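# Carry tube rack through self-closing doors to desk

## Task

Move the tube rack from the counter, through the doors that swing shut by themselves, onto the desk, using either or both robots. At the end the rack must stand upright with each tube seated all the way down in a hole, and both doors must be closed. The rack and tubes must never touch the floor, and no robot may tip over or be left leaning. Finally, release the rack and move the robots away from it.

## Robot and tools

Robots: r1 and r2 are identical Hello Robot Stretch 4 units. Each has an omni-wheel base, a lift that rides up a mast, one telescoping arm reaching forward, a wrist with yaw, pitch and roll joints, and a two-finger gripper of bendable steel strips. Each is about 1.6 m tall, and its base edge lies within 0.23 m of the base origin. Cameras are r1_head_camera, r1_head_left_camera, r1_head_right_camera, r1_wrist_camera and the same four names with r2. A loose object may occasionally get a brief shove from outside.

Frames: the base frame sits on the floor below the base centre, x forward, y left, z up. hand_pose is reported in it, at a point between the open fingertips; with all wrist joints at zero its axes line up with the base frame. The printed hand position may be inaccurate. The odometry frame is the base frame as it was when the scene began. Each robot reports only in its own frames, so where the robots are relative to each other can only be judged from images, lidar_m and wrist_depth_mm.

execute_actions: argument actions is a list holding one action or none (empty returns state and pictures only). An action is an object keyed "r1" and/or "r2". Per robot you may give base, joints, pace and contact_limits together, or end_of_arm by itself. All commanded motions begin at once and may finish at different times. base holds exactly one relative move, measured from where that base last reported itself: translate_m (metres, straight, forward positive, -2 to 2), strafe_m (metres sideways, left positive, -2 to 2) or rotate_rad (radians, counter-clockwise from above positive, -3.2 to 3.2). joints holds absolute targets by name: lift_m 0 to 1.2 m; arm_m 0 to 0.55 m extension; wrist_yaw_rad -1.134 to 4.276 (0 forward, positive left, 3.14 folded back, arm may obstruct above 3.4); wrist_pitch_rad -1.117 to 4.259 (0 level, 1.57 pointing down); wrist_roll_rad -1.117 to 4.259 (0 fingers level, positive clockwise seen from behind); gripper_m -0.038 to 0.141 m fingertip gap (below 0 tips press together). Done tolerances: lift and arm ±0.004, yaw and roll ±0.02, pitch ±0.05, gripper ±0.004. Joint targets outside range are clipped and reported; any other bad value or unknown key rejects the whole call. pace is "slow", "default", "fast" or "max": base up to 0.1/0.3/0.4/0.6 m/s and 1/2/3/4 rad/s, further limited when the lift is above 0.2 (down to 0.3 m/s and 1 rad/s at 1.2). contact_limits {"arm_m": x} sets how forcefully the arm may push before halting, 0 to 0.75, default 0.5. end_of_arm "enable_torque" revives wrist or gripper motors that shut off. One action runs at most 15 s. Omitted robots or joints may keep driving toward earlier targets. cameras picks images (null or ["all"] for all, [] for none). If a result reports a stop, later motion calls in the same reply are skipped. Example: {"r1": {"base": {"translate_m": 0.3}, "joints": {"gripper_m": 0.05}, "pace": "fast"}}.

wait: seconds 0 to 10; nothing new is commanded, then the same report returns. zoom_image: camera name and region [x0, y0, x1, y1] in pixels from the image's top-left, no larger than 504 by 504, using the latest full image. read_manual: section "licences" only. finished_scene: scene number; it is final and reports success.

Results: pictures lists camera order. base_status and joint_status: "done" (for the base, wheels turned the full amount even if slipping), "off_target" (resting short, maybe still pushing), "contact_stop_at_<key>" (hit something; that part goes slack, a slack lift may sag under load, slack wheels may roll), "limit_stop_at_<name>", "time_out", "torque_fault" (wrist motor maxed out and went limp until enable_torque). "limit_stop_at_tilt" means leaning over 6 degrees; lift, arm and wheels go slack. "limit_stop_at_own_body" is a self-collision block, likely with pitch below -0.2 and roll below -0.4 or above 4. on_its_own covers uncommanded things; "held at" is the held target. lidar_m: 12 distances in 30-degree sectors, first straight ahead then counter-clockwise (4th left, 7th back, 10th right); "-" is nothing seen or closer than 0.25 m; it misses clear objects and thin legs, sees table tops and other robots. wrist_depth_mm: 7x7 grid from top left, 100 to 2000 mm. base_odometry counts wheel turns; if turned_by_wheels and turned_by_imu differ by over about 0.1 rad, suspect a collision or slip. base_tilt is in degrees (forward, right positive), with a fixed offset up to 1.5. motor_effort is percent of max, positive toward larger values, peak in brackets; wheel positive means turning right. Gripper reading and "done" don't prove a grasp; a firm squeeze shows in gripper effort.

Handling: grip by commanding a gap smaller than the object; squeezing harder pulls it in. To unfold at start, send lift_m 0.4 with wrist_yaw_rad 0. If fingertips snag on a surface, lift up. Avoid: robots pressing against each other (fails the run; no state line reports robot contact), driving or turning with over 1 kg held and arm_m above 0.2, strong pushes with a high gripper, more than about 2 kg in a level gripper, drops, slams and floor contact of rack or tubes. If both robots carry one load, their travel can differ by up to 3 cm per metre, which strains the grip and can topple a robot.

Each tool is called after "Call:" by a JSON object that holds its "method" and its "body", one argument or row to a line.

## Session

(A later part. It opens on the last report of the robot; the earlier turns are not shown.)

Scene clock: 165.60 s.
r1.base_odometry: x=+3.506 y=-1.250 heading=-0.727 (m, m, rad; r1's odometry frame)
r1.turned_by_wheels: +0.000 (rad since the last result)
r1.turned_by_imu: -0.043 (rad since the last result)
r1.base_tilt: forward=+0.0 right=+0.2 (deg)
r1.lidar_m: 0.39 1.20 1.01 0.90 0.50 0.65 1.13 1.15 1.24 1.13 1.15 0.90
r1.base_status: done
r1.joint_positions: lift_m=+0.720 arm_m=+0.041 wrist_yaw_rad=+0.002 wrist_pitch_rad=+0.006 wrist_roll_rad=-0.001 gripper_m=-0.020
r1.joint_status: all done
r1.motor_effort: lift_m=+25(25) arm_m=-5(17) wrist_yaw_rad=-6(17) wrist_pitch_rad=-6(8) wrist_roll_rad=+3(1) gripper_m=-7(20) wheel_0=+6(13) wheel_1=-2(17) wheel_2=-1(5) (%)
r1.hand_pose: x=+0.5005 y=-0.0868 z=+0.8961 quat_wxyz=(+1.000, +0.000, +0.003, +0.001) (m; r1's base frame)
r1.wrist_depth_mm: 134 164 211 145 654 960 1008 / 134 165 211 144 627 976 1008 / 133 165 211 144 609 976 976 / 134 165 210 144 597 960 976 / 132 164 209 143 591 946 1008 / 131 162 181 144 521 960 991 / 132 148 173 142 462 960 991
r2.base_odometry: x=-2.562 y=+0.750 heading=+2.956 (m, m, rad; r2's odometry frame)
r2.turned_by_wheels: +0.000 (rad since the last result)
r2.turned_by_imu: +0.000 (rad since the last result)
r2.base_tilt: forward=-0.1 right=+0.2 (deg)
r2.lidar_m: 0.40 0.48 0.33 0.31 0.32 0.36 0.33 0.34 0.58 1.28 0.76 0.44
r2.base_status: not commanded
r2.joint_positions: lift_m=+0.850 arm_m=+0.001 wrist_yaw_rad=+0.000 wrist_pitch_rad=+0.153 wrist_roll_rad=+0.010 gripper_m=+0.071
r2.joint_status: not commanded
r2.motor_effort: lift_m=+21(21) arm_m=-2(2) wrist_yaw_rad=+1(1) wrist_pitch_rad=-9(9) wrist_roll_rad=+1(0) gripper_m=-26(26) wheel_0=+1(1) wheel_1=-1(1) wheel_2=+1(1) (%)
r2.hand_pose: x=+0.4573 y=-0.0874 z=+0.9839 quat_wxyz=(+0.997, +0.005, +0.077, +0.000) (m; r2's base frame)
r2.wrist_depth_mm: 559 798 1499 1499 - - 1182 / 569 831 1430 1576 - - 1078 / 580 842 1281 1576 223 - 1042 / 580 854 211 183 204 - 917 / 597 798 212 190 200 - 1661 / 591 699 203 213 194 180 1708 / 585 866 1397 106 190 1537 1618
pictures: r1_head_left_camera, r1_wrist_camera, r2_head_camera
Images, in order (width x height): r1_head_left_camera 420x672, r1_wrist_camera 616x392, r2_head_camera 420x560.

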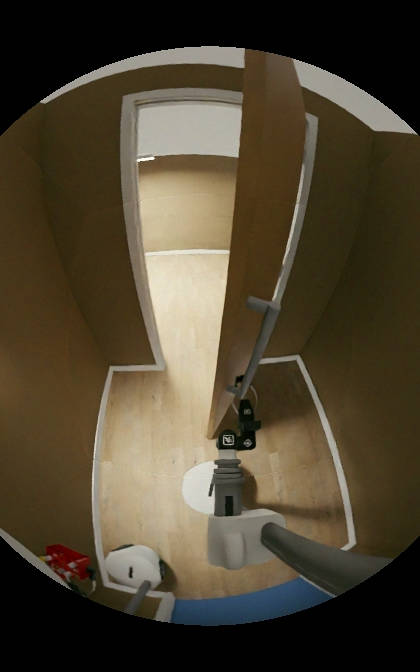

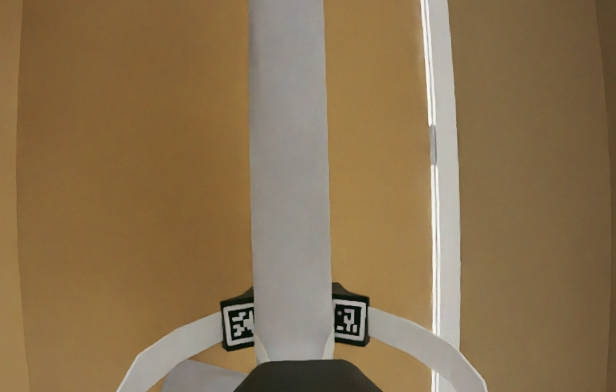

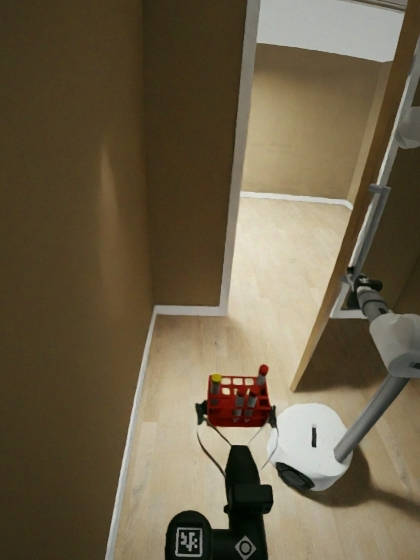

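Call:
{"method": "execute_actions", "body": {
  "actions": [
    {"r2":{"base":{"translate_m":0.6}}}
  ],
  "cameras": ["r2_head_right_camera"]
}}

Scene clock: 169.33 s.
r1.base_odometry: x=+3.506 y=-1.250 heading=-0.727 (m, m, rad; r1's odometry frame)
r1.turned_by_wheels: +0.000 (rad since the last result)
r1.turned_by_imu: -0.001 (rad since the last result)
r1.base_tilt: forward=+0.2 right=+0.2 (deg)
r1.lidar_m: 0.39 1.18 0.45 0.41 0.41 1.16 1.13 1.15 1.26 1.13 1.15 0.91
r1.base_status: not commanded
r1.joint_positions: lift_m=+0.720 arm_m=+0.041 wrist_yaw_rad=+0.002 wrist_pitch_rad=+0.006 wrist_roll_rad=-0.001 gripper_m=-0.020
r1.joint_status: not commanded
r1.motor_effort: lift_m=+25(25) arm_m=-5(5) wrist_yaw_rad=-6(7) wrist_pitch_rad=-6(6) wrist_roll_rad=+2(2) gripper_m=-11(12) wheel_0=+6(6) wheel_1=-2(2) wheel_2=-1(1) (%)
r1.hand_pose: x=+0.5005 y=-0.0868 z=+0.8961 quat_wxyz=(+1.000, +0.000, +0.003, +0.001) (m; r1's base frame)
r1.wrist_depth_mm: 135 165 211 145 647 976 1008 / 134 165 212 145 621 960 991 / 134 166 211 144 609 976 1008 / 133 165 211 144 603 960 991 / 133 163 208 143 591 960 976 / 132 162 181 144 517 960 976 / 132 148 174 142 469 960 991
r2.base_odometry: x=-3.151 y=+0.860 heading=+2.956 (m, m, rad; r2's odometry frame)
r2.turned_by_wheels: +0.000 (rad since the last result)
r2.turned_by_imu: -0.003 (rad since the last result)
r2.base_tilt: forward=-0.2 right=+0.2 (deg)
r2.lidar_m: 0.41 0.47 0.34 0.33 0.34 0.48 0.93 1.03 1.43 0.40 0.40 0.42
r2.base_status: done
r2.joint_positions: lift_m=+0.850 arm_m=+0.001 wrist_yaw_rad=+0.000 wrist_pitch_rad=+0.153 wrist_roll_rad=+0.010 gripper_m=+0.071
r2.joint_status: not commanded
r2.motor_effort: lift_m=+20(21) arm_m=-2(2) wrist_yaw_rad=+1(0) wrist_pitch_rad=-9(8) wrist_roll_rad=+1(0) gripper_m=-29(26) wheel_0=+1(5) wheel_1=-1(6) wheel_2=+2(8) (%)
r2.hand_pose: x=+0.4573 y=-0.0874 z=+0.9839 quat_wxyz=(+0.997, +0.005, +0.077, +0.000) (m; r2's base frame)
r2.wrist_depth_mm: 574 831 960 960 - - - / 585 842 991 991 - - - / 597 878 1008 1025 222 - - / 603 878 211 183 204 - - / 609 820 212 190 199 - - / 603 715 203 213 194 180 - / 603 878 1160 106 189 1618 1661
pictures: r2_head_right_camera
Images, in order (width x height): r2_head_right_camera 420x672.

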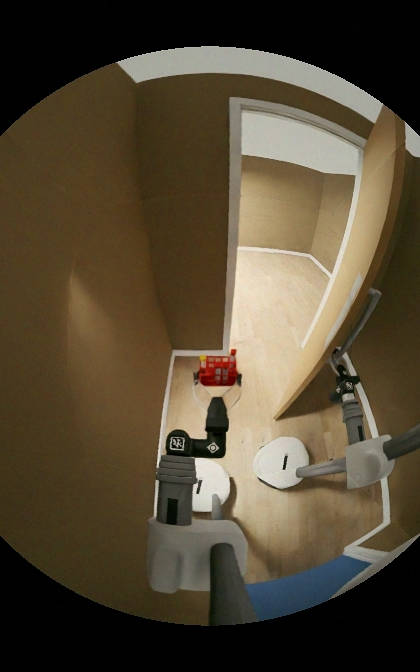

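Call:
{"method": "execute_actions", "body": {
  "actions": [
    {"r2":{"base":{"translate_m":0.5}}}
  ],
  "cameras": []
}}

Call:
{"method": "execute_actions", "body": {
  "actions": [
    {"r2":{"base":{"rotate_rad":-0.55}}}
  ],
  "cameras": ["r2_head_right_camera","r2_head_camera"]
}}

Scene clock: 172.83 s.
r1.base_odometry: x=+3.506 y=-1.250 heading=-0.727 (m, m, rad; r1's odometry frame)
r1.turned_by_wheels: +0.000 (rad since the last result)
r1.turned_by_imu: -0.001 (rad since the last result)
r1.base_tilt: forward=+0.1 right=+0.2 (deg)
r1.lidar_m: 0.39 0.78 0.46 0.53 0.92 1.16 1.12 1.14 1.26 1.13 1.16 0.92
r1.base_status: not commanded
r1.joint_positions: lift_m=+0.720 arm_m=+0.041 wrist_yaw_rad=+0.002 wrist_pitch_rad=+0.006 wrist_roll_rad=-0.001 gripper_m=-0.020
r1.joint_status: not commanded
r1.motor_effort: lift_m=+25(25) arm_m=-5(5) wrist_yaw_rad=-7(6) wrist_pitch_rad=-6(6) wrist_roll_rad=+2(2) gripper_m=-8(8) wheel_0=+6(6) wheel_1=-2(2) wheel_2=-1(1) (%)
r1.hand_pose: x=+0.5005 y=-0.0868 z=+0.8961 quat_wxyz=(+1.000, +0.000, +0.003, +0.001) (m; r1's base frame)
r1.wrist_depth_mm: 135 165 211 145 647 960 1008 / 133 165 211 145 627 960 991 / 133 165 211 144 609 976 991 / 133 165 210 144 603 976 991 / 132 163 208 144 591 931 991 / 132 162 182 144 521 946 991 / 132 148 174 142 466 976 991
r2.base_odometry: x=-3.643 y=+0.952 heading=+2.956 (m, m, rad; r2's odometry frame)
r2.turned_by_wheels: +0.000 (rad since the last result)
r2.turned_by_imu: -0.002 (rad since the last result)
r2.base_tilt: forward=-0.1 right=+0.2 (deg)
r2.lidar_m: 0.40 0.50 0.37 0.33 0.35 0.46 1.27 0.59 0.46 0.59 0.70 0.43
r2.base_status: done
r2.joint_positions: lift_m=+0.850 arm_m=+0.001 wrist_yaw_rad=+0.000 wrist_pitch_rad=+0.153 wrist_roll_rad=+0.010 gripper_m=+0.071
r2.joint_status: not commanded
r2.motor_effort: lift_m=+21(21) arm_m=-2(2) wrist_yaw_rad=+1(2) wrist_pitch_rad=-9(9) wrist_roll_rad=-1(0) gripper_m=-30(28) wheel_0=+2(7) wheel_1=+1(4) wheel_2=+1(8) (%)
r2.hand_pose: x=+0.4573 y=-0.0874 z=+0.9839 quat_wxyz=(+0.997, +0.005, +0.077, +0.000) (m; r2's base frame)
r2.wrist_depth_mm: 508 508 508 504 500 - - / 517 521 517 521 512 - - / 539 539 525 530 225 - - / 554 559 212 183 206 - - / 574 574 212 190 199 - - / 591 585 203 213 194 181 - / 621 615 609 106 190 1576 1661
pictures: none
No camera images: the call's "cameras" was empty. Leave "cameras" out to get every camera's image.

Scene clock: 174.17 s.
r1.base_odometry: x=+3.506 y=-1.250 heading=-0.727 (m, m, rad; r1's odometry frame)
r1.turned_by_wheels: +0.000 (rad since the last result)
r1.turned_by_imu: +0.000 (rad since the last result)
r1.base_tilt: forward=+0.1 right=+0.2 (deg)
r1.lidar_m: 0.39 0.61 0.48 0.52 0.94 1.13 1.14 1.14 1.24 1.13 1.15 0.87
r1.base_status: not commanded
r1.joint_positions: lift_m=+0.720 arm_m=+0.041 wrist_yaw_rad=+0.002 wrist_pitch_rad=+0.006 wrist_roll_rad=-0.001 gripper_m=-0.020
r1.joint_status: not commanded
r1.motor_effort: lift_m=+25(25) arm_m=-6(5) wrist_yaw_rad=-7(6) wrist_pitch_rad=-7(6) wrist_roll_rad=+2(1) gripper_m=-8(10) wheel_0=+6(6) wheel_1=-1(2) wheel_2=-1(1) (%)
r1.hand_pose: x=+0.5005 y=-0.0868 z=+0.8961 quat_wxyz=(+1.000, +0.000, +0.003, +0.001) (m; r1's base frame)
r1.wrist_depth_mm: 135 164 211 145 647 960 1008 / 133 165 212 144 634 960 1008 / 134 165 211 144 609 976 991 / 133 164 210 144 597 960 991 / 132 163 209 143 591 960 991 / 131 162 182 144 517 976 991 / 131 148 174 142 466 960 991
r2.base_odometry: x=-3.643 y=+0.952 heading=+2.407 (m, m, rad; r2's odometry frame)
r2.turned_by_wheels: -0.550 (rad since the last result)
r2.turned_by_imu: -0.554 (rad since the last result)
r2.base_tilt: forward=-0.1 right=+0.2 (deg)
r2.lidar_m: 0.42 0.77 0.51 0.36 0.32 0.34 0.46 1.15 0.63 0.48 0.60 0.41
r2.base_status: done
r2.joint_positions: lift_m=+0.850 arm_m=+0.001 wrist_yaw_rad=+0.000 wrist_pitch_rad=+0.153 wrist_roll_rad=+0.010 gripper_m=+0.071
r2.joint_status: not commanded
r2.motor_effort: lift_m=+21(21) arm_m=-2(2) wrist_yaw_rad=-1(0) wrist_pitch_rad=-9(9) wrist_roll_rad=+1(1) gripper_m=-27(30) wheel_0=+1(5) wheel_1=+1(4) wheel_2=+1(5) (%)
r2.hand_pose: x=+0.4573 y=-0.0875 z=+0.9839 quat_wxyz=(+0.997, +0.005, +0.077, +0.000) (m; r2's base frame)
r2.wrist_depth_mm: 484 - - - - 946 640 / 492 - - - - 931 621 / 508 - - - 224 931 621 / 521 - 211 183 205 854 621 / 535 585 212 189 199 831 609 / 544 564 204 213 194 180 597 / 559 615 1537 106 190 854 569
pictures: r2_head_camera, r2_head_right_camera
Images, in order (width x height): r2_head_camera 420x560, r2_head_right_camera 420x672.

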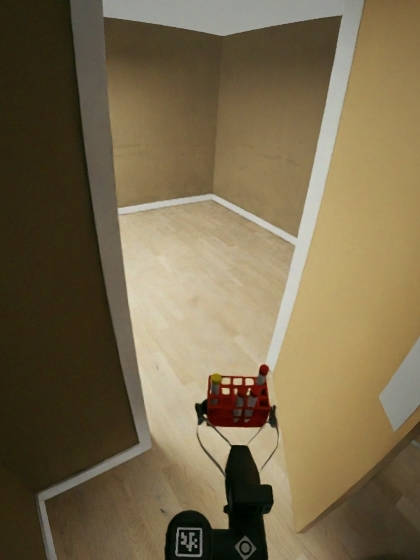

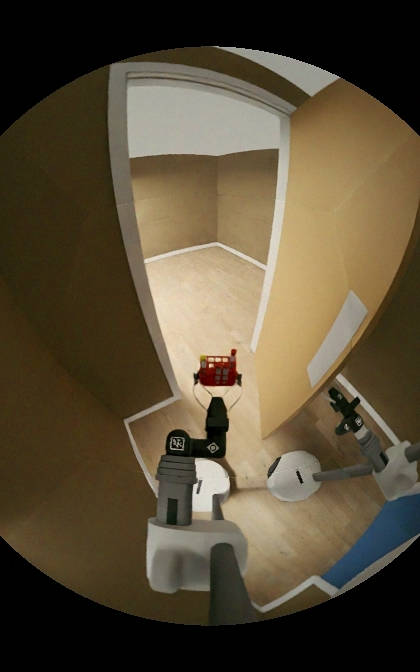

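Call:
{"method": "execute_actions", "body": {
  "actions": [
    {"r2":{"base":{"strafe_m":-0.13}}}
  ],
  "cameras": []
}}

Call:
{"method": "execute_actions", "body": {
  "actions": [
    {"r2":{"base":{"translate_m":0.75}}}
  ],
  "cameras": ["r2_head_left_camera","r2_head_camera"]
}}

Scene clock: 176.30 s.
r1.base_odometry: x=+3.506 y=-1.250 heading=-0.727 (m, m, rad; r1's odometry frame)
r1.turned_by_wheels: +0.000 (rad since the last result)
r1.turned_by_imu: -0.001 (rad since the last result)
r1.base_tilt: forward=+0.1 right=+0.2 (deg)
r1.lidar_m: 0.39 0.48 0.35 0.39 0.92 1.18 1.13 1.16 1.25 1.14 1.16 0.91
r1.base_status: not commanded
r1.joint_positions: lift_m=+0.720 arm_m=+0.041 wrist_yaw_rad=+0.002 wrist_pitch_rad=+0.006 wrist_roll_rad=-0.001 gripper_m=-0.020
r1.joint_status: not commanded
r1.motor_effort: lift_m=+25(25) arm_m=-5(5) wrist_yaw_rad=-7(7) wrist_pitch_rad=-6(6) wrist_roll_rad=+3(2) gripper_m=-11(12) wheel_0=+6(6) wheel_1=-1(1) wheel_2=-1(1) (%)
r1.hand_pose: x=+0.5005 y=-0.0868 z=+0.8961 quat_wxyz=(+1.000, +0.000, +0.003, +0.001) (m; r1's base frame)
r1.wrist_depth_mm: 135 164 211 145 647 976 991 / 133 165 211 144 627 960 1008 / 133 165 211 144 609 960 991 / 133 164 210 144 597 976 991 / 132 163 208 143 585 976 1008 / 132 162 181 144 517 946 991 / 132 148 174 142 466 946 1008
r2.base_odometry: x=-3.556 y=+1.049 heading=+2.407 (m, m, rad; r2's odometry frame)
r2.turned_by_wheels: +0.000 (rad since the last result)
r2.turned_by_imu: +0.000 (rad since the last result)
r2.base_tilt: forward=-0.1 right=+0.1 (deg)
r2.lidar_m: 0.43 0.81 0.69 0.47 0.43 0.45 0.63 1.36 0.42 0.36 0.43 0.43
r2.base_status: done
r2.joint_positions: lift_m=+0.850 arm_m=+0.001 wrist_yaw_rad=+0.000 wrist_pitch_rad=+0.153 wrist_roll_rad=+0.010 gripper_m=+0.071
r2.joint_status: not commanded
r2.motor_effort: lift_m=+21(21) arm_m=-1(2) wrist_yaw_rad=+2(1) wrist_pitch_rad=-9(8) wrist_roll_rad=+1(0) gripper_m=-27(28) wheel_0=+1(12) wheel_1=+0(9) wheel_2=+1(1) (%)
r2.hand_pose: x=+0.4573 y=-0.0875 z=+0.9839 quat_wxyz=(+0.997, +0.005, +0.077, +0.000) (m; r2's base frame)
r2.wrist_depth_mm: - - - - - 621 427 / - - - - - 627 427 / - - - - 219 621 413 / 615 - 211 183 203 569 410 / 621 - 212 190 200 549 404 / 603 1708 204 213 194 180 407 / 609 1576 1576 106 190 564 -
pictures: none
No camera images: the call's "cameras" was empty. Leave "cameras" out to get every camera's image.

Scene clock: 180.30 s.
r1.base_odometry: x=+3.506 y=-1.250 heading=-0.727 (m, m, rad; r1's odometry frame)
r1.turned_by_wheels: +0.000 (rad since the last result)
r1.turned_by_imu: -0.001 (rad since the last result)
r1.base_tilt: forward=+0.1 right=+0.2 (deg)
r1.lidar_m: 0.40 0.71 0.99 0.92 0.95 1.17 1.12 1.16 1.26 1.14 1.17 0.94
r1.base_status: not commanded
r1.joint_positions: lift_m=+0.720 arm_m=+0.041 wrist_yaw_rad=+0.002 wrist_pitch_rad=+0.006 wrist_roll_rad=-0.001 gripper_m=-0.020
r1.joint_status: not commanded
r1.motor_effort: lift_m=+25(25) arm_m=-5(6) wrist_yaw_rad=-7(7) wrist_pitch_rad=-6(6) wrist_roll_rad=+2(2) gripper_m=-11(10) wheel_0=+6(6) wheel_1=-1(2) wheel_2=-1(1) (%)
r1.hand_pose: x=+0.5005 y=-0.0868 z=+0.8961 quat_wxyz=(+1.000, +0.000, +0.003, +0.001) (m; r1's base frame)
r1.wrist_depth_mm: 135 165 211 145 647 960 991 / 133 165 212 145 621 960 991 / 134 166 211 144 609 960 976 / 133 164 210 144 597 976 991 / 132 163 208 143 585 960 976 / 132 162 182 144 521 960 976 / 132 148 174 142 469 946 991
r2.base_odometry: x=-4.112 y=+1.552 heading=+2.407 (m, m, rad; r2's odometry frame)
r2.turned_by_wheels: +0.000 (rad since the last result)
r2.turned_by_imu: -0.003 (rad since the last result)
r2.base_tilt: forward=-0.1 right=+0.2 (deg)
r2.lidar_m: 0.42 3.46 0.42 0.33 0.70 0.88 1.17 0.50 0.36 0.33 0.38 0.42
r2.base_status: done
r2.joint_positions: lift_m=+0.850 arm_m=+0.001 wrist_yaw_rad=+0.000 wrist_pitch_rad=+0.153 wrist_roll_rad=+0.010 gripper_m=+0.071
r2.joint_status: not commanded
r2.motor_effort: lift_m=+21(21) arm_m=-2(2) wrist_yaw_rad=+1(2) wrist_pitch_rad=-9(9) wrist_roll_rad=+0(0) gripper_m=-28(28) wheel_0=+1(7) wheel_1=+0(4) wheel_2=+0(7) (%)
r2.hand_pose: x=+0.4573 y=-0.0874 z=+0.9839 quat_wxyz=(+0.997, +0.005, +0.077, +0.000) (m; r2's base frame)
r2.wrist_depth_mm: - - - - - - 1808 / - - - - - - 1808 / - - - - 221 - 1808 / - - 212 183 204 - 1138 / - - 212 190 199 - 404 / 1921 1756 203 213 194 180 413 / 1576 1537 1576 106 190 1576 -
pictures: r2_head_camera, r2_head_left_camera
Images, in order (width x height): r2_head_camera 420x560, r2_head_left_camera 420x672.

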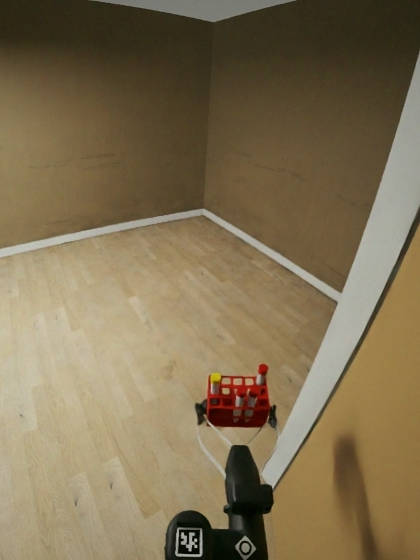

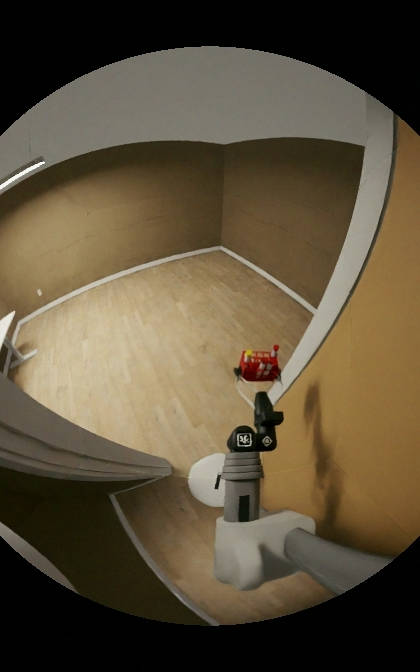

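Call:
{"method": "execute_actions", "body": {
  "actions": [
    {"r2":{"base":{"translate_m":0.2}}}
  ],
  "cameras": []
}}

Call:
{"method": "execute_actions", "body": {
  "actions": [
    {"r2":{"base":{"rotate_rad":0.58}}}
  ],
  "cameras": ["r2_head_left_camera"]
}}

Scene clock: 182.83 s.
r1.base_odometry: x=+3.506 y=-1.250 heading=-0.727 (m, m, rad; r1's odometry frame)
r1.turned_by_wheels: +0.000 (rad since the last result)
r1.turned_by_imu: -0.001 (rad since the last result)
r1.base_tilt: forward=-0.1 right=+0.2 (deg)
r1.lidar_m: 0.39 1.02 1.00 0.92 0.94 1.19 1.13 1.17 1.23 1.13 1.17 0.90
r1.base_status: not commanded
r1.joint_positions: lift_m=+0.720 arm_m=+0.041 wrist_yaw_rad=+0.002 wrist_pitch_rad=+0.006 wrist_roll_rad=-0.001 gripper_m=-0.020
r1.joint_status: not commanded
r1.motor_effort: lift_m=+25(25) arm_m=-5(5) wrist_yaw_rad=-7(6) wrist_pitch_rad=-7(7) wrist_roll_rad=+3(2) gripper_m=-9(9) wheel_0=+6(6) wheel_1=-2(2) wheel_2=-1(1) (%)
r1.hand_pose: x=+0.5005 y=-0.0868 z=+0.8961 quat_wxyz=(+1.000, +0.000, +0.003, +0.001) (m; r1's base frame)
r1.wrist_depth_mm: 135 164 211 145 640 960 1025 / 133 165 212 145 627 976 1008 / 133 165 211 144 609 946 991 / 133 165 211 144 603 976 991 / 132 164 209 143 591 946 1008 / 132 162 181 144 521 976 991 / 132 148 174 142 466 960 991
r2.base_odometry: x=-4.260 y=+1.686 heading=+2.407 (m, m, rad; r2's odometry frame)
r2.turned_by_wheels: +0.000 (rad since the last result)
r2.turned_by_imu: -0.001 (rad since the last result)
r2.base_tilt: forward=-0.2 right=+0.2 (deg)
r2.lidar_m: 0.40 3.29 2.69 0.38 0.37 0.97 1.33 0.49 0.36 0.35 0.37 0.40
r2.base_status: done
r2.joint_positions: lift_m=+0.850 arm_m=+0.001 wrist_yaw_rad=+0.000 wrist_pitch_rad=+0.153 wrist_roll_rad=+0.010 gripper_m=+0.071
r2.joint_status: not commanded
r2.motor_effort: lift_m=+21(21) arm_m=-2(2) wrist_yaw_rad=+1(2) wrist_pitch_rad=-8(9) wrist_roll_rad=+0(0) gripper_m=-29(27) wheel_0=+0(4) wheel_1=+1(5) wheel_2=+1(10) (%)
r2.hand_pose: x=+0.4573 y=-0.0874 z=+0.9839 quat_wxyz=(+0.997, +0.005, +0.077, +0.000) (m; r2's base frame)
r2.wrist_depth_mm: - - - - - - 1708 / - - - - - - 1708 / - - - - 224 - 1708 / - - 211 182 204 - 1708 / - - 212 189 199 - 1708 / 1983 1708 203 213 194 180 1756 / 1576 1537 1537 106 190 1618 1618
pictures: none
No camera images: the call's "cameras" was empty. Leave "cameras" out to get every camera's image.

Scene clock: 184.20 s.
r1.base_odometry: x=+3.506 y=-1.250 heading=-0.727 (m, m, rad; r1's odometry frame)
r1.turned_by_wheels: +0.000 (rad since the last result)
r1.turned_by_imu: +0.000 (rad since the last result)
r1.base_tilt: forward=+0.0 right=+0.3 (deg)
r1.lidar_m: 0.37 1.04 1.00 0.91 0.93 1.15 1.13 1.15 1.25 1.13 1.17 0.92
r1.base_status: not commanded
r1.joint_positions: lift_m=+0.720 arm_m=+0.041 wrist_yaw_rad=+0.002 wrist_pitch_rad=+0.006 wrist_roll_rad=-0.001 gripper_m=-0.020
r1.joint_status: not commanded
r1.motor_effort: lift_m=+25(25) arm_m=-6(5) wrist_yaw_rad=-7(7) wrist_pitch_rad=-6(6) wrist_roll_rad=+2(2) gripper_m=-7(10) wheel_0=+6(6) wheel_1=-1(2) wheel_2=-1(1) (%)
r1.hand_pose: x=+0.5005 y=-0.0868 z=+0.8961 quat_wxyz=(+1.000, +0.000, +0.003, +0.001) (m; r1's base frame)
r1.wrist_depth_mm: 135 164 211 145 654 976 1025 / 133 164 213 144 627 976 991 / 134 165 211 144 609 960 991 / 133 165 210 144 591 946 991 / 132 163 209 143 591 946 991 / 132 162 182 144 521 976 991 / 132 147 175 142 466 946 991
r2.base_odometry: x=-4.260 y=+1.686 heading=+2.987 (m, m, rad; r2's odometry frame)
r2.turned_by_wheels: +0.580 (rad since the last result)
r2.turned_by_imu: +0.584 (rad since the last result)
r2.base_tilt: forward=-0.1 right=+0.2 (deg)
r2.lidar_m: 0.41 2.53 0.38 0.36 1.00 1.38 0.47 0.37 0.35 0.39 0.55 0.42
r2.base_status: done
r2.joint_positions: lift_m=+0.850 arm_m=+0.001 wrist_yaw_rad=+0.000 wrist_pitch_rad=+0.153 wrist_roll_rad=+0.010 gripper_m=+0.071
r2.joint_status: not commanded
r2.motor_effort: lift_m=+21(21) arm_m=-2(2) wrist_yaw_rad=-1(0) wrist_pitch_rad=-9(8) wrist_roll_rad=+0(0) gripper_m=-28(29) wheel_0=-2(4) wheel_1=-1(6) wheel_2=-1(2) (%)
r2.hand_pose: x=+0.4574 y=-0.0874 z=+0.9839 quat_wxyz=(+0.997, +0.005, +0.077, +0.000) (m; r2's base frame)
r2.wrist_depth_mm: - - - - - - - / - - - - - - - / - - - - 224 - - / - - 211 184 206 - - / - - 212 190 200 - - / 1921 1708 203 213 193 180 - / 1576 1576 1537 106 190 1618 1708
pictures: r2_head_left_camera
Images, in order (width x height): r2_head_left_camera 420x672.

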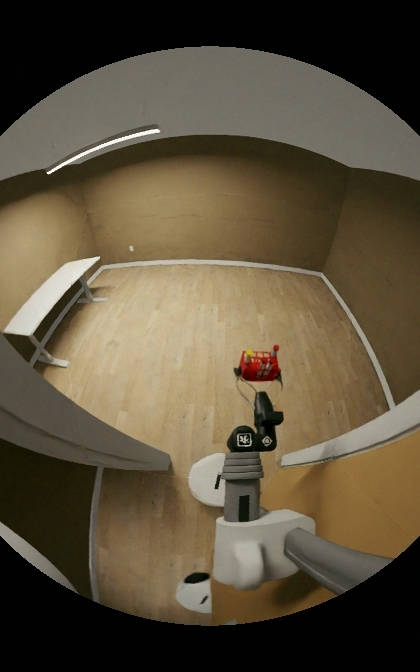

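Call:
{"method": "execute_actions", "body": {
  "actions": [
    {"r2":{"base":{"translate_m":0.5}}}
  ],
  "cameras": []
}}

Call:
{"method": "execute_actions", "body": {
  "actions": [
    {"r2":{"base":{"rotate_rad":1.0}},"r1":{"base":{"strafe_m":0.1},"joints":{"arm_m":0.085},"pace":"slow"}}
  ],
  "cameras": ["r2_head_camera","r1_wrist_camera"]
}}

Scene clock: 188.10 s.
r1.base_odometry: x=+3.506 y=-1.250 heading=-0.727 (m, m, rad; r1's odometry frame)
r1.turned_by_wheels: +0.000 (rad since the last result)
r1.turned_by_imu: -0.001 (rad since the last result)
r1.base_tilt: forward=+0.1 right=+0.1 (deg)
r1.lidar_m: 0.39 1.18 0.98 0.91 0.93 1.17 1.14 1.14 1.24 1.12 1.13 0.91
r1.base_status: not commanded
r1.joint_positions: lift_m=+0.720 arm_m=+0.041 wrist_yaw_rad=+0.002 wrist_pitch_rad=+0.006 wrist_roll_rad=-0.001 gripper_m=-0.020
r1.joint_status: not commanded
r1.motor_effort: lift_m=+25(25) arm_m=-5(5) wrist_yaw_rad=-6(7) wrist_pitch_rad=-6(7) wrist_roll_rad=+2(3) gripper_m=-10(7) wheel_0=+6(6) wheel_1=-1(1) wheel_2=-1(1) (%)
r1.hand_pose: x=+0.5005 y=-0.0868 z=+0.8961 quat_wxyz=(+1.000, +0.000, +0.003, +0.001) (m; r1's base frame)
r1.wrist_depth_mm: 135 164 211 145 640 960 1008 / 133 165 211 144 634 946 991 / 133 165 211 144 609 960 991 / 133 164 210 144 597 946 991 / 132 164 208 143 585 976 976 / 131 162 181 143 525 960 991 / 131 148 173 142 469 960 976
r2.base_odometry: x=-4.754 y=+1.763 heading=+2.987 (m, m, rad; r2's odometry frame)
r2.turned_by_wheels: +0.000 (rad since the last result)
r2.turned_by_imu: -0.002 (rad since the last result)
r2.base_tilt: forward=-0.1 right=+0.2 (deg)
r2.lidar_m: 0.42 2.92 1.87 1.29 0.48 0.54 0.85 0.67 0.62 1.33 2.21 0.41
r2.base_status: done
r2.joint_positions: lift_m=+0.850 arm_m=+0.001 wrist_yaw_rad=+0.000 wrist_pitch_rad=+0.153 wrist_roll_rad=+0.010 gripper_m=+0.071
r2.joint_status: not commanded
r2.motor_effort: lift_m=+21(21) arm_m=-2(2) wrist_yaw_rad=-1(1) wrist_pitch_rad=-9(9) wrist_roll_rad=+0(0) gripper_m=-28(27) wheel_0=+1(1) wheel_1=+0(3) wheel_2=+2(12) (%)
r2.hand_pose: x=+0.4573 y=-0.0874 z=+0.9839 quat_wxyz=(+0.997, +0.005, +0.077, +0.000) (m; r2's base frame)
r2.wrist_depth_mm: - - - - - - - / - - - - - - - / - - - - 224 - - / - - 211 183 204 - - / - - 212 190 199 - - / 1921 1708 203 213 194 180 - / 1537 1537 1537 106 189 1618 1708
pictures: none
No camera images: the call's "cameras" was empty. Leave "cameras" out to get every camera's image.

Scene clock: 190.27 s.
r1.base_odometry: x=+3.573 y=-1.175 heading=-0.727 (m, m, rad; r1's odometry frame)
r1.turned_by_wheels: +0.000 (rad since the last result)
r1.turned_by_imu: +0.000 (rad since the last result)
r1.base_tilt: forward=+0.0 right=+0.2 (deg)
r1.lidar_m: 0.42 1.15 0.90 0.82 0.83 1.05 1.12 1.16 1.36 1.22 1.28 0.84
r1.base_status: done
r1.joint_positions: lift_m=+0.720 arm_m=+0.084 wrist_yaw_rad=+0.001 wrist_pitch_rad=+0.006 wrist_roll_rad=-0.001 gripper_m=-0.020
r1.joint_status: all done
r1.motor_effort: lift_m=+25(25) arm_m=+7(10) wrist_yaw_rad=-3(10) wrist_pitch_rad=-7(9) wrist_roll_rad=+2(1) gripper_m=-11(9) wheel_0=-3(5) wheel_1=+2(10) wheel_2=+1(1) (%)
r1.hand_pose: x=+0.5433 y=-0.0871 z=+0.8961 quat_wxyz=(+1.000, +0.000, +0.003, +0.001) (m; r1's base frame)
r1.wrist_depth_mm: 144 170 209 151 466 904 946 / 146 171 209 152 459 904 931 / 146 171 208 152 452 891 931 / 146 170 217 151 445 891 931 / 145 169 215 151 436 891 931 / 144 168 191 150 379 891 931 / 144 155 181 144 379 891 931
r2.base_odometry: x=-4.755 y=+1.763 heading=-2.297 (m, m, rad; r2's odometry frame)
r2.turned_by_wheels: +1.000 (rad since the last result)
r2.turned_by_imu: +1.007 (rad since the last result)
r2.base_tilt: forward=-0.1 right=+0.2 (deg)
r2.lidar_m: 0.41 1.52 0.50 0.50 0.81 0.64 0.63 1.14 2.22 2.94 2.80 0.42
r2.base_status: done
r2.joint_positions: lift_m=+0.850 arm_m=+0.001 wrist_yaw_rad=+0.000 wrist_pitch_rad=+0.153 wrist_roll_rad=+0.010 gripper_m=+0.071
r2.joint_status: not commanded
r2.motor_effort: lift_m=+21(21) arm_m=-2(2) wrist_yaw_rad=+2(3) wrist_pitch_rad=-8(8) wrist_roll_rad=+0(1) gripper_m=-27(29) wheel_0=-3(10) wheel_1=+1(4) wheel_2=+0(3) (%)
r2.hand_pose: x=+0.4574 y=-0.0874 z=+0.9839 quat_wxyz=(+0.997, +0.005, +0.077, +0.000) (m; r2's base frame)
r2.wrist_depth_mm: 1808 - - - - - - / 1863 - - - - - - / 1863 - - - 222 - - / - - 211 194 203 - - / - - 212 190 199 - - / 1921 1708 203 213 193 180 - / 1537 1576 1576 106 189 1661 1661
pictures: r1_wrist_camera, r2_head_camera
Images, in order (width x height): r1_wrist_camera 616x392, r2_head_camera 420x560.

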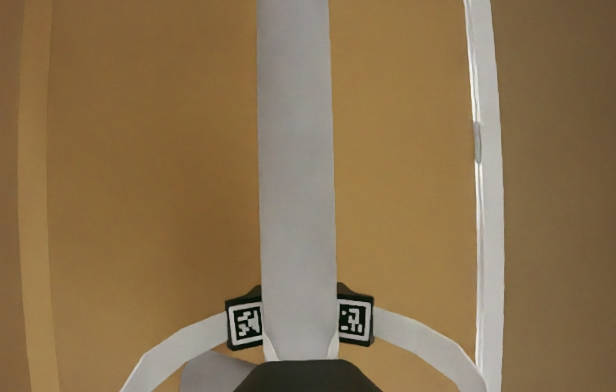

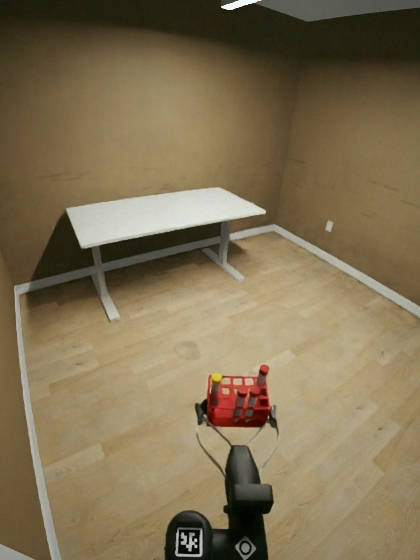

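Call:
{"method": "execute_actions", "body": {
  "actions": [
    {"r2":{"base":{"rotate_rad":0.15}},"r1":{"base":{"strafe_m":0.115},"joints":{"arm_m":0.14},"pace":"slow"}}
  ],
  "cameras": []
}}

Call:
{"method": "execute_actions", "body": {
  "actions": [
    {"r2":{"base":{"translate_m":1.15}},"r1":{"base":{"strafe_m":0.187},"joints":{"arm_m":0.32},"pace":"slow"}}
  ],
  "cameras": ["r2_head_camera","r2_wrist_camera","r1_wrist_camera"]
}}

Scene clock: 193.10 s.
r1.base_odometry: x=+3.649 y=-1.090 heading=-0.728 (m, m, rad; r1's odometry frame)
r1.turned_by_wheels: -0.001 (rad since the last result)
r1.turned_by_imu: -0.002 (rad since the last result)
r1.base_tilt: forward=+0.1 right=+0.3 (deg)
r1.lidar_m: 0.52 1.13 0.77 0.71 0.72 0.92 1.08 1.17 1.37 1.36 1.36 0.79
r1.base_status: done
r1.joint_positions: lift_m=+0.720 arm_m=+0.140 wrist_yaw_rad=-0.006 wrist_pitch_rad=+0.006 wrist_roll_rad=-0.001 gripper_m=-0.019
r1.joint_status: all done
r1.on_its_own: wrist_yaw_rad is at rest, and its effort (+16) is outside its rest range (-13 to +13)
r1.motor_effort: lift_m=+25(25) arm_m=+1(9) wrist_yaw_rad=+16(20) wrist_pitch_rad=-8(9) wrist_roll_rad=+3(2) gripper_m=-15(17) wheel_0=-15(15) wheel_1=-3(7) wheel_2=+0(7) (%)
r1.hand_pose: x=+0.5987 y=-0.0890 z=+0.8960 quat_wxyz=(+1.000, +0.000, +0.003, -0.003) (m; r1's base frame)
r1.wrist_depth_mm: 691 178 219 167 387 654 878 / 683 178 220 165 384 634 878 / 683 179 218 165 379 621 878 / 683 178 219 165 377 615 854 / 683 178 216 165 370 609 854 / 683 176 203 165 184 603 866 / 691 172 191 162 353 517 866
r2.base_odometry: x=-4.755 y=+1.763 heading=-2.147 (m, m, rad; r2's odometry frame)
r2.turned_by_wheels: +0.150 (rad since the last result)
r2.turned_by_imu: +0.151 (rad since the last result)
r2.base_tilt: forward=-0.1 right=+0.2 (deg)
r2.lidar_m: 0.42 0.92 0.50 1.00 0.69 0.64 0.62 2.14 2.30 2.85 2.80 0.43
r2.base_status: done
r2.joint_positions: lift_m=+0.850 arm_m=+0.001 wrist_yaw_rad=+0.000 wrist_pitch_rad=+0.153 wrist_roll_rad=+0.010 gripper_m=+0.071
r2.joint_status: not commanded
r2.motor_effort: lift_m=+21(21) arm_m=-2(1) wrist_yaw_rad=+2(0) wrist_pitch_rad=-8(10) wrist_roll_rad=+0(0) gripper_m=-29(27) wheel_0=-2(10) wheel_1=+0(6) wheel_2=+0(5) (%)
r2.hand_pose: x=+0.4574 y=-0.0874 z=+0.9839 quat_wxyz=(+0.997, +0.005, +0.077, +0.000) (m; r2's base frame)
r2.wrist_depth_mm: 1808 - - - - - - / 1808 - - - - - - / 1756 - - - 222 - - / 1756 - 211 186 206 - - / 1708 - 212 190 198 - - / 1618 1708 204 214 194 180 - / 1464 1537 1537 106 189 1618 1661
pictures: none
No camera images: the call's "cameras" was empty. Leave "cameras" out to get every camera's image.

Scene clock: 198.43 s.
r1.base_odometry: x=+3.774 y=-0.951 heading=-0.732 (m, m, rad; r1's odometry frame)
r1.turned_by_wheels: -0.003 (rad since the last result)
r1.turned_by_imu: -0.012 (rad since the last result)
r1.base_tilt: forward=+0.1 right=+0.3 (deg)
r1.lidar_m: 0.71 0.90 0.57 0.50 0.53 0.67 1.12 1.21 1.53 1.53 1.56 0.92
r1.base_status: done
r1.joint_positions: lift_m=+0.720 arm_m=+0.320 wrist_yaw_rad=-0.016 wrist_pitch_rad=+0.006 wrist_roll_rad=-0.001 gripper_m=-0.019
r1.joint_status: all done
r1.on_its_own: wrist_yaw_rad is at rest, and its effort (+44) is outside its rest range (-13 to +13)
r1.motor_effort: lift_m=+25(25) arm_m=+2(4) wrist_yaw_rad=+44(46) wrist_pitch_rad=-6(8) wrist_roll_rad=+2(2) gripper_m=-18(21) wheel_0=-26(27) wheel_1=-10(12) wheel_2=-8(7) (%)
r1.hand_pose: x=+0.7776 y=-0.0919 z=+0.8961 quat_wxyz=(+1.000, +0.000, +0.003, -0.008) (m; r1's base frame)
r1.wrist_depth_mm: 508 206 216 165 298 375 473 / 504 202 214 166 296 373 473 / 504 199 215 166 294 368 466 / 504 200 214 167 296 366 462 / 500 205 214 167 293 366 459 / 508 213 205 168 176 364 449 / 500 504 171 160 285 329 452
r2.base_odometry: x=-5.381 y=+0.798 heading=-2.147 (m, m, rad; r2's odometry frame)
r2.turned_by_wheels: +0.000 (rad since the last result)
r2.turned_by_imu: -0.005 (rad since the last result)
r2.base_tilt: forward=-0.1 right=+0.2 (deg)
r2.lidar_m: 0.43 0.72 1.03 0.80 0.78 0.83 1.65 3.21 3.03 2.37 2.34 0.41
r2.base_status: done
r2.joint_positions: lift_m=+0.850 arm_m=+0.001 wrist_yaw_rad=+0.000 wrist_pitch_rad=+0.153 wrist_roll_rad=+0.010 gripper_m=+0.071
r2.joint_status: not commanded
r2.motor_effort: lift_m=+21(21) arm_m=-2(2) wrist_yaw_rad=+1(1) wrist_pitch_rad=-9(8) wrist_roll_rad=+0(0) gripper_m=-27(29) wheel_0=+0(11) wheel_1=+0(4) wheel_2=+0(11) (%)
r2.hand_pose: x=+0.4573 y=-0.0874 z=+0.9839 quat_wxyz=(+0.997, +0.005, +0.077, +0.000) (m; r2's base frame)
r2.wrist_depth_mm: 1060 1138 1229 1336 1464 1661 1808 / 1098 1160 1281 1366 1499 1708 1863 / 1118 1205 1281 1366 224 1756 1983 / 1138 1229 211 183 204 1808 - / 904 931 212 189 200 1008 1078 / 640 585 203 213 194 180 - / 530 569 1430 106 190 1537 1661
pictures: r1_wrist_camera, r2_head_camera, r2_wrist_camera
Images, in order (width x height): r1_wrist_camera 616x392, r2_head_camera 420x560, r2_wrist_camera 616x392.

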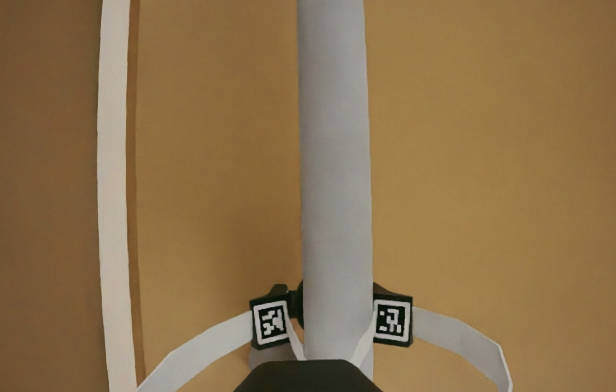

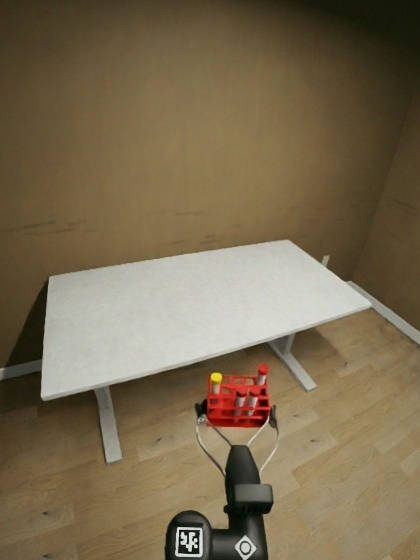

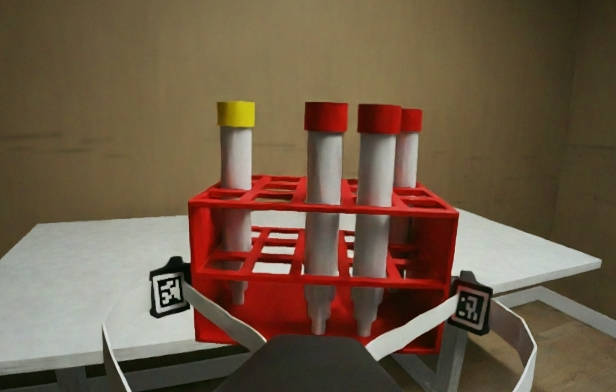

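Call:
{"method": "execute_actions", "body": {
  "actions": [
    {"r2":{"base":{"translate_m":0.25},"joints":{"arm_m":0.33,"lift_m":0.72}},"r1":{"joints":{"arm_m":0.49},"pace":"slow"}}
  ],
  "cameras": ["r2_head_camera","r2_wrist_camera","r1_wrist_camera"]
}}

Scene clock: 201.77 s.
r1.base_odometry: x=+3.774 y=-0.950 heading=-0.724 (m, m, rad; r1's odometry frame)
r1.turned_by_wheels: +0.008 (rad since the last result)
r1.turned_by_imu: +0.008 (rad since the last result)
r1.base_tilt: forward=+0.0 right=+0.3 (deg)
r1.lidar_m: 0.85 0.88 0.54 0.51 0.52 0.66 1.10 1.19 1.53 1.54 1.56 1.08
r1.base_status: not commanded
r1.joint_positions: lift_m=+0.720 arm_m=+0.488 wrist_yaw_rad=+0.022 wrist_pitch_rad=+0.006 wrist_roll_rad=-0.001 gripper_m=-0.020
r1.joint_status: all done
r1.on_its_own: wrist_yaw_rad is at rest, and its effort (-65) is outside its rest range (-13 to +13)
r1.motor_effort: lift_m=+25(24) arm_m=+10(10) wrist_yaw_rad=-65(64) wrist_pitch_rad=-5(6) wrist_roll_rad=+2(2) gripper_m=-11(17) wheel_0=+25(26) wheel_1=+14(14) wheel_2=+15(15) (%)
r1.hand_pose: x=+0.9496 y=-0.0809 z=+0.8961 quat_wxyz=(+1.000, +0.000, +0.003, +0.011) (m; r1's base frame)
r1.wrist_depth_mm: 359 208 145 240 259 285 307 / 359 208 145 240 258 282 306 / 359 208 145 239 258 282 303 / 355 208 145 239 258 279 303 / 357 207 146 238 256 281 303 / 359 202 145 206 256 281 301 / 357 166 143 179 248 279 301
r2.base_odometry: x=-5.517 y=+0.589 heading=-2.146 (m, m, rad; r2's odometry frame)
r2.turned_by_wheels: +0.000 (rad since the last result)
r2.turned_by_imu: -0.001 (rad since the last result)
r2.base_tilt: forward=-0.2 right=+0.2 (deg)
r2.lidar_m: 0.50 0.49 0.55 0.91 0.89 0.96 1.73 3.44 2.90 2.26 2.23 0.65
r2.base_status: done
r2.joint_positions: lift_m=+0.720 arm_m=+0.329 wrist_yaw_rad=+0.000 wrist_pitch_rad=+0.153 wrist_roll_rad=+0.010 gripper_m=+0.071
r2.joint_status: all done
r2.motor_effort: lift_m=+13(19) arm_m=+4(4) wrist_yaw_rad=+0(1) wrist_pitch_rad=-8(9) wrist_roll_rad=+1(0) gripper_m=-27(28) wheel_0=+1(7) wheel_1=+0(4) wheel_2=+1(9) (%)
r2.hand_pose: x=+0.7853 y=-0.0874 z=+0.8545 quat_wxyz=(+0.997, +0.005, +0.077, +0.000) (m; r2's base frame)
r2.wrist_depth_mm: 661 707 768 831 917 1025 1118 / 676 732 788 842 931 1042 1160 / 691 750 788 854 221 1098 1229 / 715 778 211 186 206 1098 1281 / 574 591 212 189 200 634 647 / 407 370 203 213 193 180 449 / 330 329 332 106 190 342 -
pictures: r1_wrist_camera, r2_head_camera, r2_wrist_camera
Images, in order (width x height): r1_wrist_camera 616x392, r2_head_camera 420x560, r2_wrist_camera 616x392.

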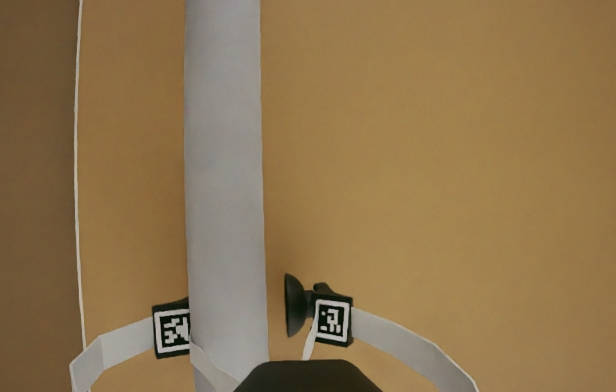

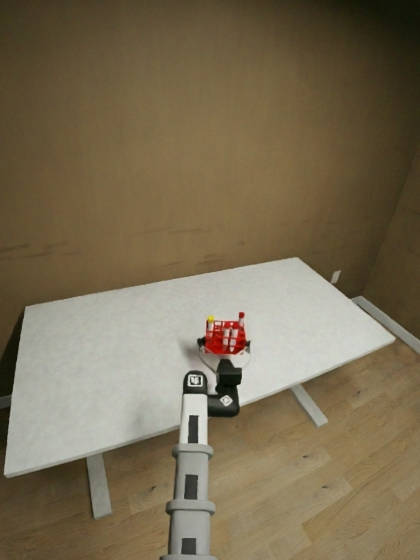

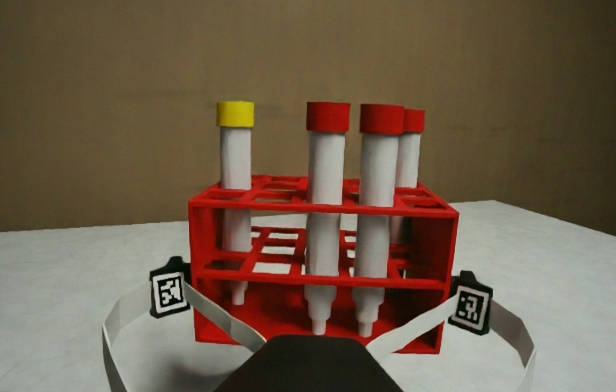

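Call:
{"method": "execute_actions", "body": {
  "actions": [
    {"r2":{"joints":{"lift_m":0.63}},"r1":{"base":{"strafe_m":0.06},"joints":{"gripper_m":0.07},"pace":"slow"}}
  ],
  "cameras": ["r2_wrist_camera","r1_wrist_camera"]
}}

Scene clock: 205.40 s.
r1.base_odometry: x=+3.813 y=-0.905 heading=-0.724 (m, m, rad; r1's odometry frame)
r1.turned_by_wheels: +0.000 (rad since the last result)
r1.turned_by_imu: +0.000 (rad since the last result)
r1.base_tilt: forward=+0.0 right=+0.2 (deg)
r1.lidar_m: 1.01 0.80 0.51 0.44 0.47 0.59 1.11 1.22 1.55 1.59 1.63 1.18
r1.base_status: done
r1.joint_positions: lift_m=+0.720 arm_m=+0.489 wrist_yaw_rad=+0.000 wrist_pitch_rad=+0.006 wrist_roll_rad=-0.001 gripper_m=+0.070
r1.joint_status: all done
r1.motor_effort: lift_m=+25(25) arm_m=+7(9) wrist_yaw_rad=-1(63) wrist_pitch_rad=-5(6) wrist_roll_rad=+2(2) gripper_m=-3(11) wheel_0=-3(22) wheel_1=+2(17) wheel_2=+1(14) (%)
r1.hand_pose: x=+0.9482 y=-0.0873 z=+0.8961 quat_wxyz=(+1.000, +0.000, +0.003, +0.000) (m; r1's base frame)
r1.wrist_depth_mm: 351 353 375 392 404 418 436 / 351 351 368 389 402 418 433 / 351 351 373 387 402 421 433 / 347 349 373 389 402 418 433 / 349 351 368 389 402 418 436 / 349 351 209 389 194 415 430 / 347 345 373 143 399 418 430
r2.base_odometry: x=-5.517 y=+0.589 heading=-2.146 (m, m, rad; r2's odometry frame)
r2.turned_by_wheels: +0.000 (rad since the last result)
r2.turned_by_imu: -0.001 (rad since the last result)
r2.base_tilt: forward=-0.1 right=+0.2 (deg)
r2.lidar_m: 0.51 0.47 0.54 0.90 0.89 0.96 1.58 3.42 2.89 2.26 2.23 0.64
r2.base_status: not commanded
r2.joint_positions: lift_m=+0.630 arm_m=+0.329 wrist_yaw_rad=+0.000 wrist_pitch_rad=+0.153 wrist_roll_rad=+0.010 gripper_m=+0.071
r2.joint_status: all done
r2.motor_effort: lift_m=+13(14) arm_m=+4(4) wrist_yaw_rad=+1(0) wrist_pitch_rad=-9(9) wrist_roll_rad=+0(1) gripper_m=-27(28) wheel_0=+1(1) wheel_1=+0(0) wheel_2=+1(1) (%)
r2.hand_pose: x=+0.7853 y=-0.0874 z=+0.7645 quat_wxyz=(+0.997, +0.005, +0.077, +0.000) (m; r2's base frame)
r2.wrist_depth_mm: 661 707 768 842 917 1025 1118 / 676 723 778 842 946 1060 1160 / 691 750 788 854 221 1078 1229 / 569 585 211 185 206 676 699 / 343 355 212 190 199 384 389 / 247 224 203 213 193 180 268 / 199 198 200 106 190 206 -
pictures: r1_wrist_camera, r2_wrist_camera
Images, in order (width x height): r1_wrist_camera 616x392, r2_wrist_camera 616x392.

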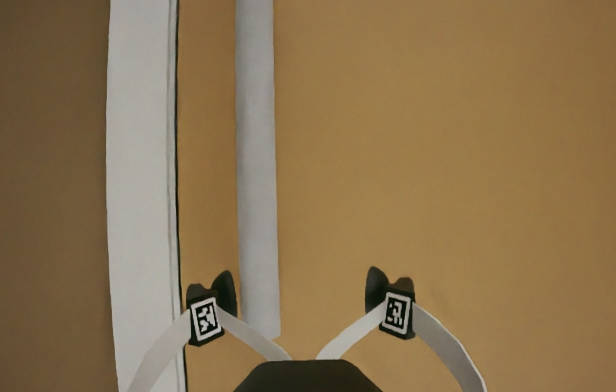

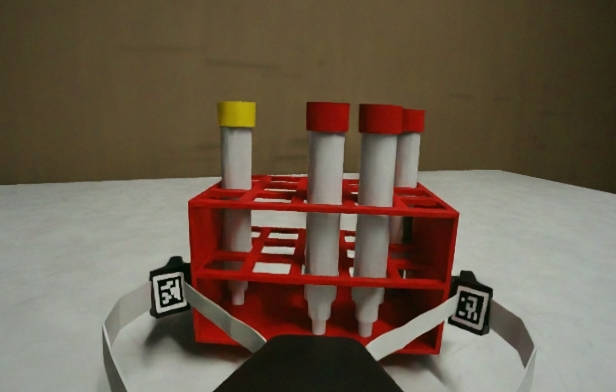

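Door 2 is shut. Lowering the last 15 mm.

Call:
{"method": "execute_actions", "body": {
  "actions": [
    {"r2":{"joints":{"lift_m":0.614},"pace":"slow"},"r1":{"joints":{"arm_m":0.1}}}
  ],
  "cameras": ["r2_wrist_camera"]
}}

Call:
{"method": "execute_actions", "body": {
  "actions": [
    {"r2":{"joints":{"gripper_m":0.14}}}
  ],
  "cameras": ["r2_wrist_camera"]
}}

Scene clock: 207.87 s.
r1.base_odometry: x=+3.813 y=-0.905 heading=-0.724 (m, m, rad; r1's odometry frame)
r1.turned_by_wheels: +0.000 (rad since the last result)
r1.turned_by_imu: -0.001 (rad since the last result)
r1.base_tilt: forward=+0.0 right=+0.2 (deg)
r1.lidar_m: 1.02 0.79 0.49 0.46 0.48 0.58 1.10 1.20 1.52 1.59 1.60 1.19
r1.base_status: not commanded
r1.joint_positions: lift_m=+0.720 arm_m=+0.101 wrist_yaw_rad=+0.000 wrist_pitch_rad=+0.006 wrist_roll_rad=-0.001 gripper_m=+0.070
r1.joint_status: all done
r1.motor_effort: lift_m=+25(25) arm_m=-8(7) wrist_yaw_rad=+0(1) wrist_pitch_rad=-7(8) wrist_roll_rad=+2(1) gripper_m=-4(2) wheel_0=-3(3) wheel_1=+2(3) wheel_2=+1(1) (%)
r1.hand_pose: x=+0.5606 y=-0.0875 z=+0.8960 quat_wxyz=(+1.000, +0.000, +0.003, +0.000) (m; r1's base frame)
r1.wrist_depth_mm: 691 723 732 768 809 831 878 / 699 723 741 778 809 854 878 / 699 723 732 778 809 842 878 / 707 723 732 768 798 831 866 / 699 723 732 778 798 842 866 / 699 723 209 768 194 831 866 / 699 699 741 142 788 831 866
r2.base_odometry: x=-5.517 y=+0.589 heading=-2.146 (m, m, rad; r2's odometry frame)
r2.turned_by_wheels: +0.000 (rad since the last result)
r2.turned_by_imu: +0.000 (rad since the last result)
r2.base_tilt: forward=-0.1 right=+0.2 (deg)
r2.lidar_m: 0.49 0.48 0.55 0.91 0.89 0.96 1.58 3.44 2.91 2.28 2.22 0.67
r2.base_status: not commanded
r2.joint_positions: lift_m=+0.614 arm_m=+0.329 wrist_yaw_rad=+0.000 wrist_pitch_rad=+0.153 wrist_roll_rad=+0.010 gripper_m=+0.071
r2.joint_status: all done
r2.motor_effort: lift_m=+13(14) arm_m=+4(4) wrist_yaw_rad=+0(1) wrist_pitch_rad=-8(9) wrist_roll_rad=+1(0) gripper_m=-28(32) wheel_0=+1(1) wheel_1=+0(0) wheel_2=+1(1) (%)
r2.hand_pose: x=+0.7853 y=-0.0874 z=+0.7485 quat_wxyz=(+0.997, +0.005, +0.077, +0.000) (m; r2's base frame)
r2.wrist_depth_mm: 661 707 768 842 917 1008 1118 / 676 723 778 854 931 1042 1182 / 691 741 788 842 221 1098 1229 / 500 517 211 184 206 597 615 / 304 314 212 189 199 340 343 / 217 198 203 213 193 180 237 / 175 174 178 106 182 181 -
pictures: r2_wrist_camera
Images, in order (width x height): r2_wrist_camera 616x392.

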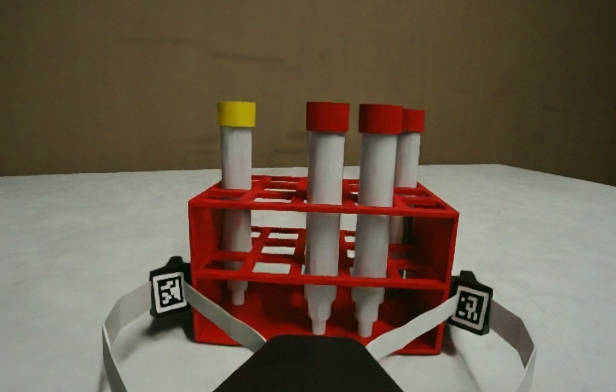

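Scene clock: 209.60 s.
r1.base_odometry: x=+3.813 y=-0.905 heading=-0.724 (m, m, rad; r1's odometry frame)
r1.turned_by_wheels: +0.000 (rad since the last result)
r1.turned_by_imu: -0.001 (rad since the last result)
r1.base_tilt: forward=+0.2 right=+0.0 (deg)
r1.lidar_m: 1.02 0.79 0.50 0.46 0.48 0.60 1.11 1.21 1.53 1.59 1.63 1.15
r1.base_status: not commanded
r1.joint_positions: lift_m=+0.720 arm_m=+0.101 wrist_yaw_rad=+0.000 wrist_pitch_rad=+0.006 wrist_roll_rad=-0.001 gripper_m=+0.070
r1.joint_status: not commanded
r1.motor_effort: lift_m=+25(25) arm_m=-7(7) wrist_yaw_rad=+0(0) wrist_pitch_rad=-6(7) wrist_roll_rad=+2(1) gripper_m=-3(3) wheel_0=-3(3) wheel_1=+2(2) wheel_2=+1(1) (%)
r1.hand_pose: x=+0.5606 y=-0.0875 z=+0.8960 quat_wxyz=(+1.000, +0.000, +0.003, +0.000) (m; r1's base frame)
r1.wrist_depth_mm: 691 723 750 778 809 842 878 / 707 732 732 778 809 842 878 / 699 732 741 788 809 831 878 / 699 723 732 778 809 842 866 / 699 723 732 768 798 831 854 / 691 707 209 778 194 831 878 / 707 715 732 143 809 842 878
r2.base_odometry: x=-5.517 y=+0.589 heading=-2.146 (m, m, rad; r2's odometry frame)
r2.turned_by_wheels: +0.000 (rad since the last result)
r2.turned_by_imu: +0.000 (rad since the last result)
r2.base_tilt: forward=-0.1 right=+0.2 (deg)
r2.lidar_m: 0.52 0.49 0.56 0.92 0.88 0.95 1.59 3.42 2.89 2.24 2.23 0.64
r2.base_status: not commanded
r2.joint_positions: lift_m=+0.614 arm_m=+0.329 wrist_yaw_rad=+0.000 wrist_pitch_rad=+0.152 wrist_roll_rad=+0.010 gripper_m=+0.140
r2.joint_status: all done
r2.motor_effort: lift_m=+13(13) arm_m=+5(4) wrist_yaw_rad=+0(1) wrist_pitch_rad=-5(9) wrist_roll_rad=+0(1) gripper_m=-2(29) wheel_0=+1(1) wheel_1=+1(0) wheel_2=+1(1) (%)
r2.hand_pose: x=+0.7854 y=-0.0874 z=+0.7490 quat_wxyz=(+0.997, +0.005, +0.076, +0.000) (m; r2's base frame)
r2.wrist_depth_mm: 661 707 768 831 917 1008 1118 / 668 723 788 854 946 1060 1160 / 691 750 788 854 237 1078 1255 / 504 521 230 215 200 603 621 / 307 317 224 209 202 343 347 / 218 213 208 212 208 213 240 / 177 175 186 106 192 183 -
pictures: r2_wrist_camera
Images, in order (width x height): r2_wrist_camera 616x392.

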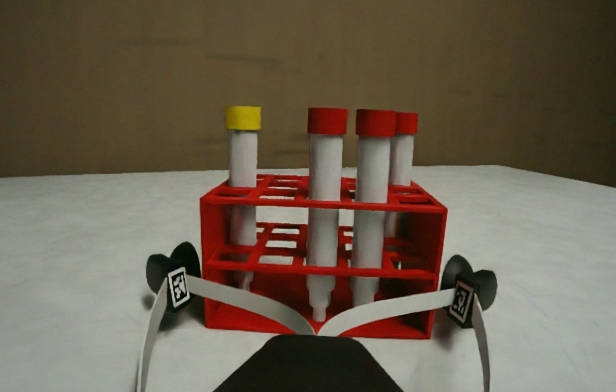

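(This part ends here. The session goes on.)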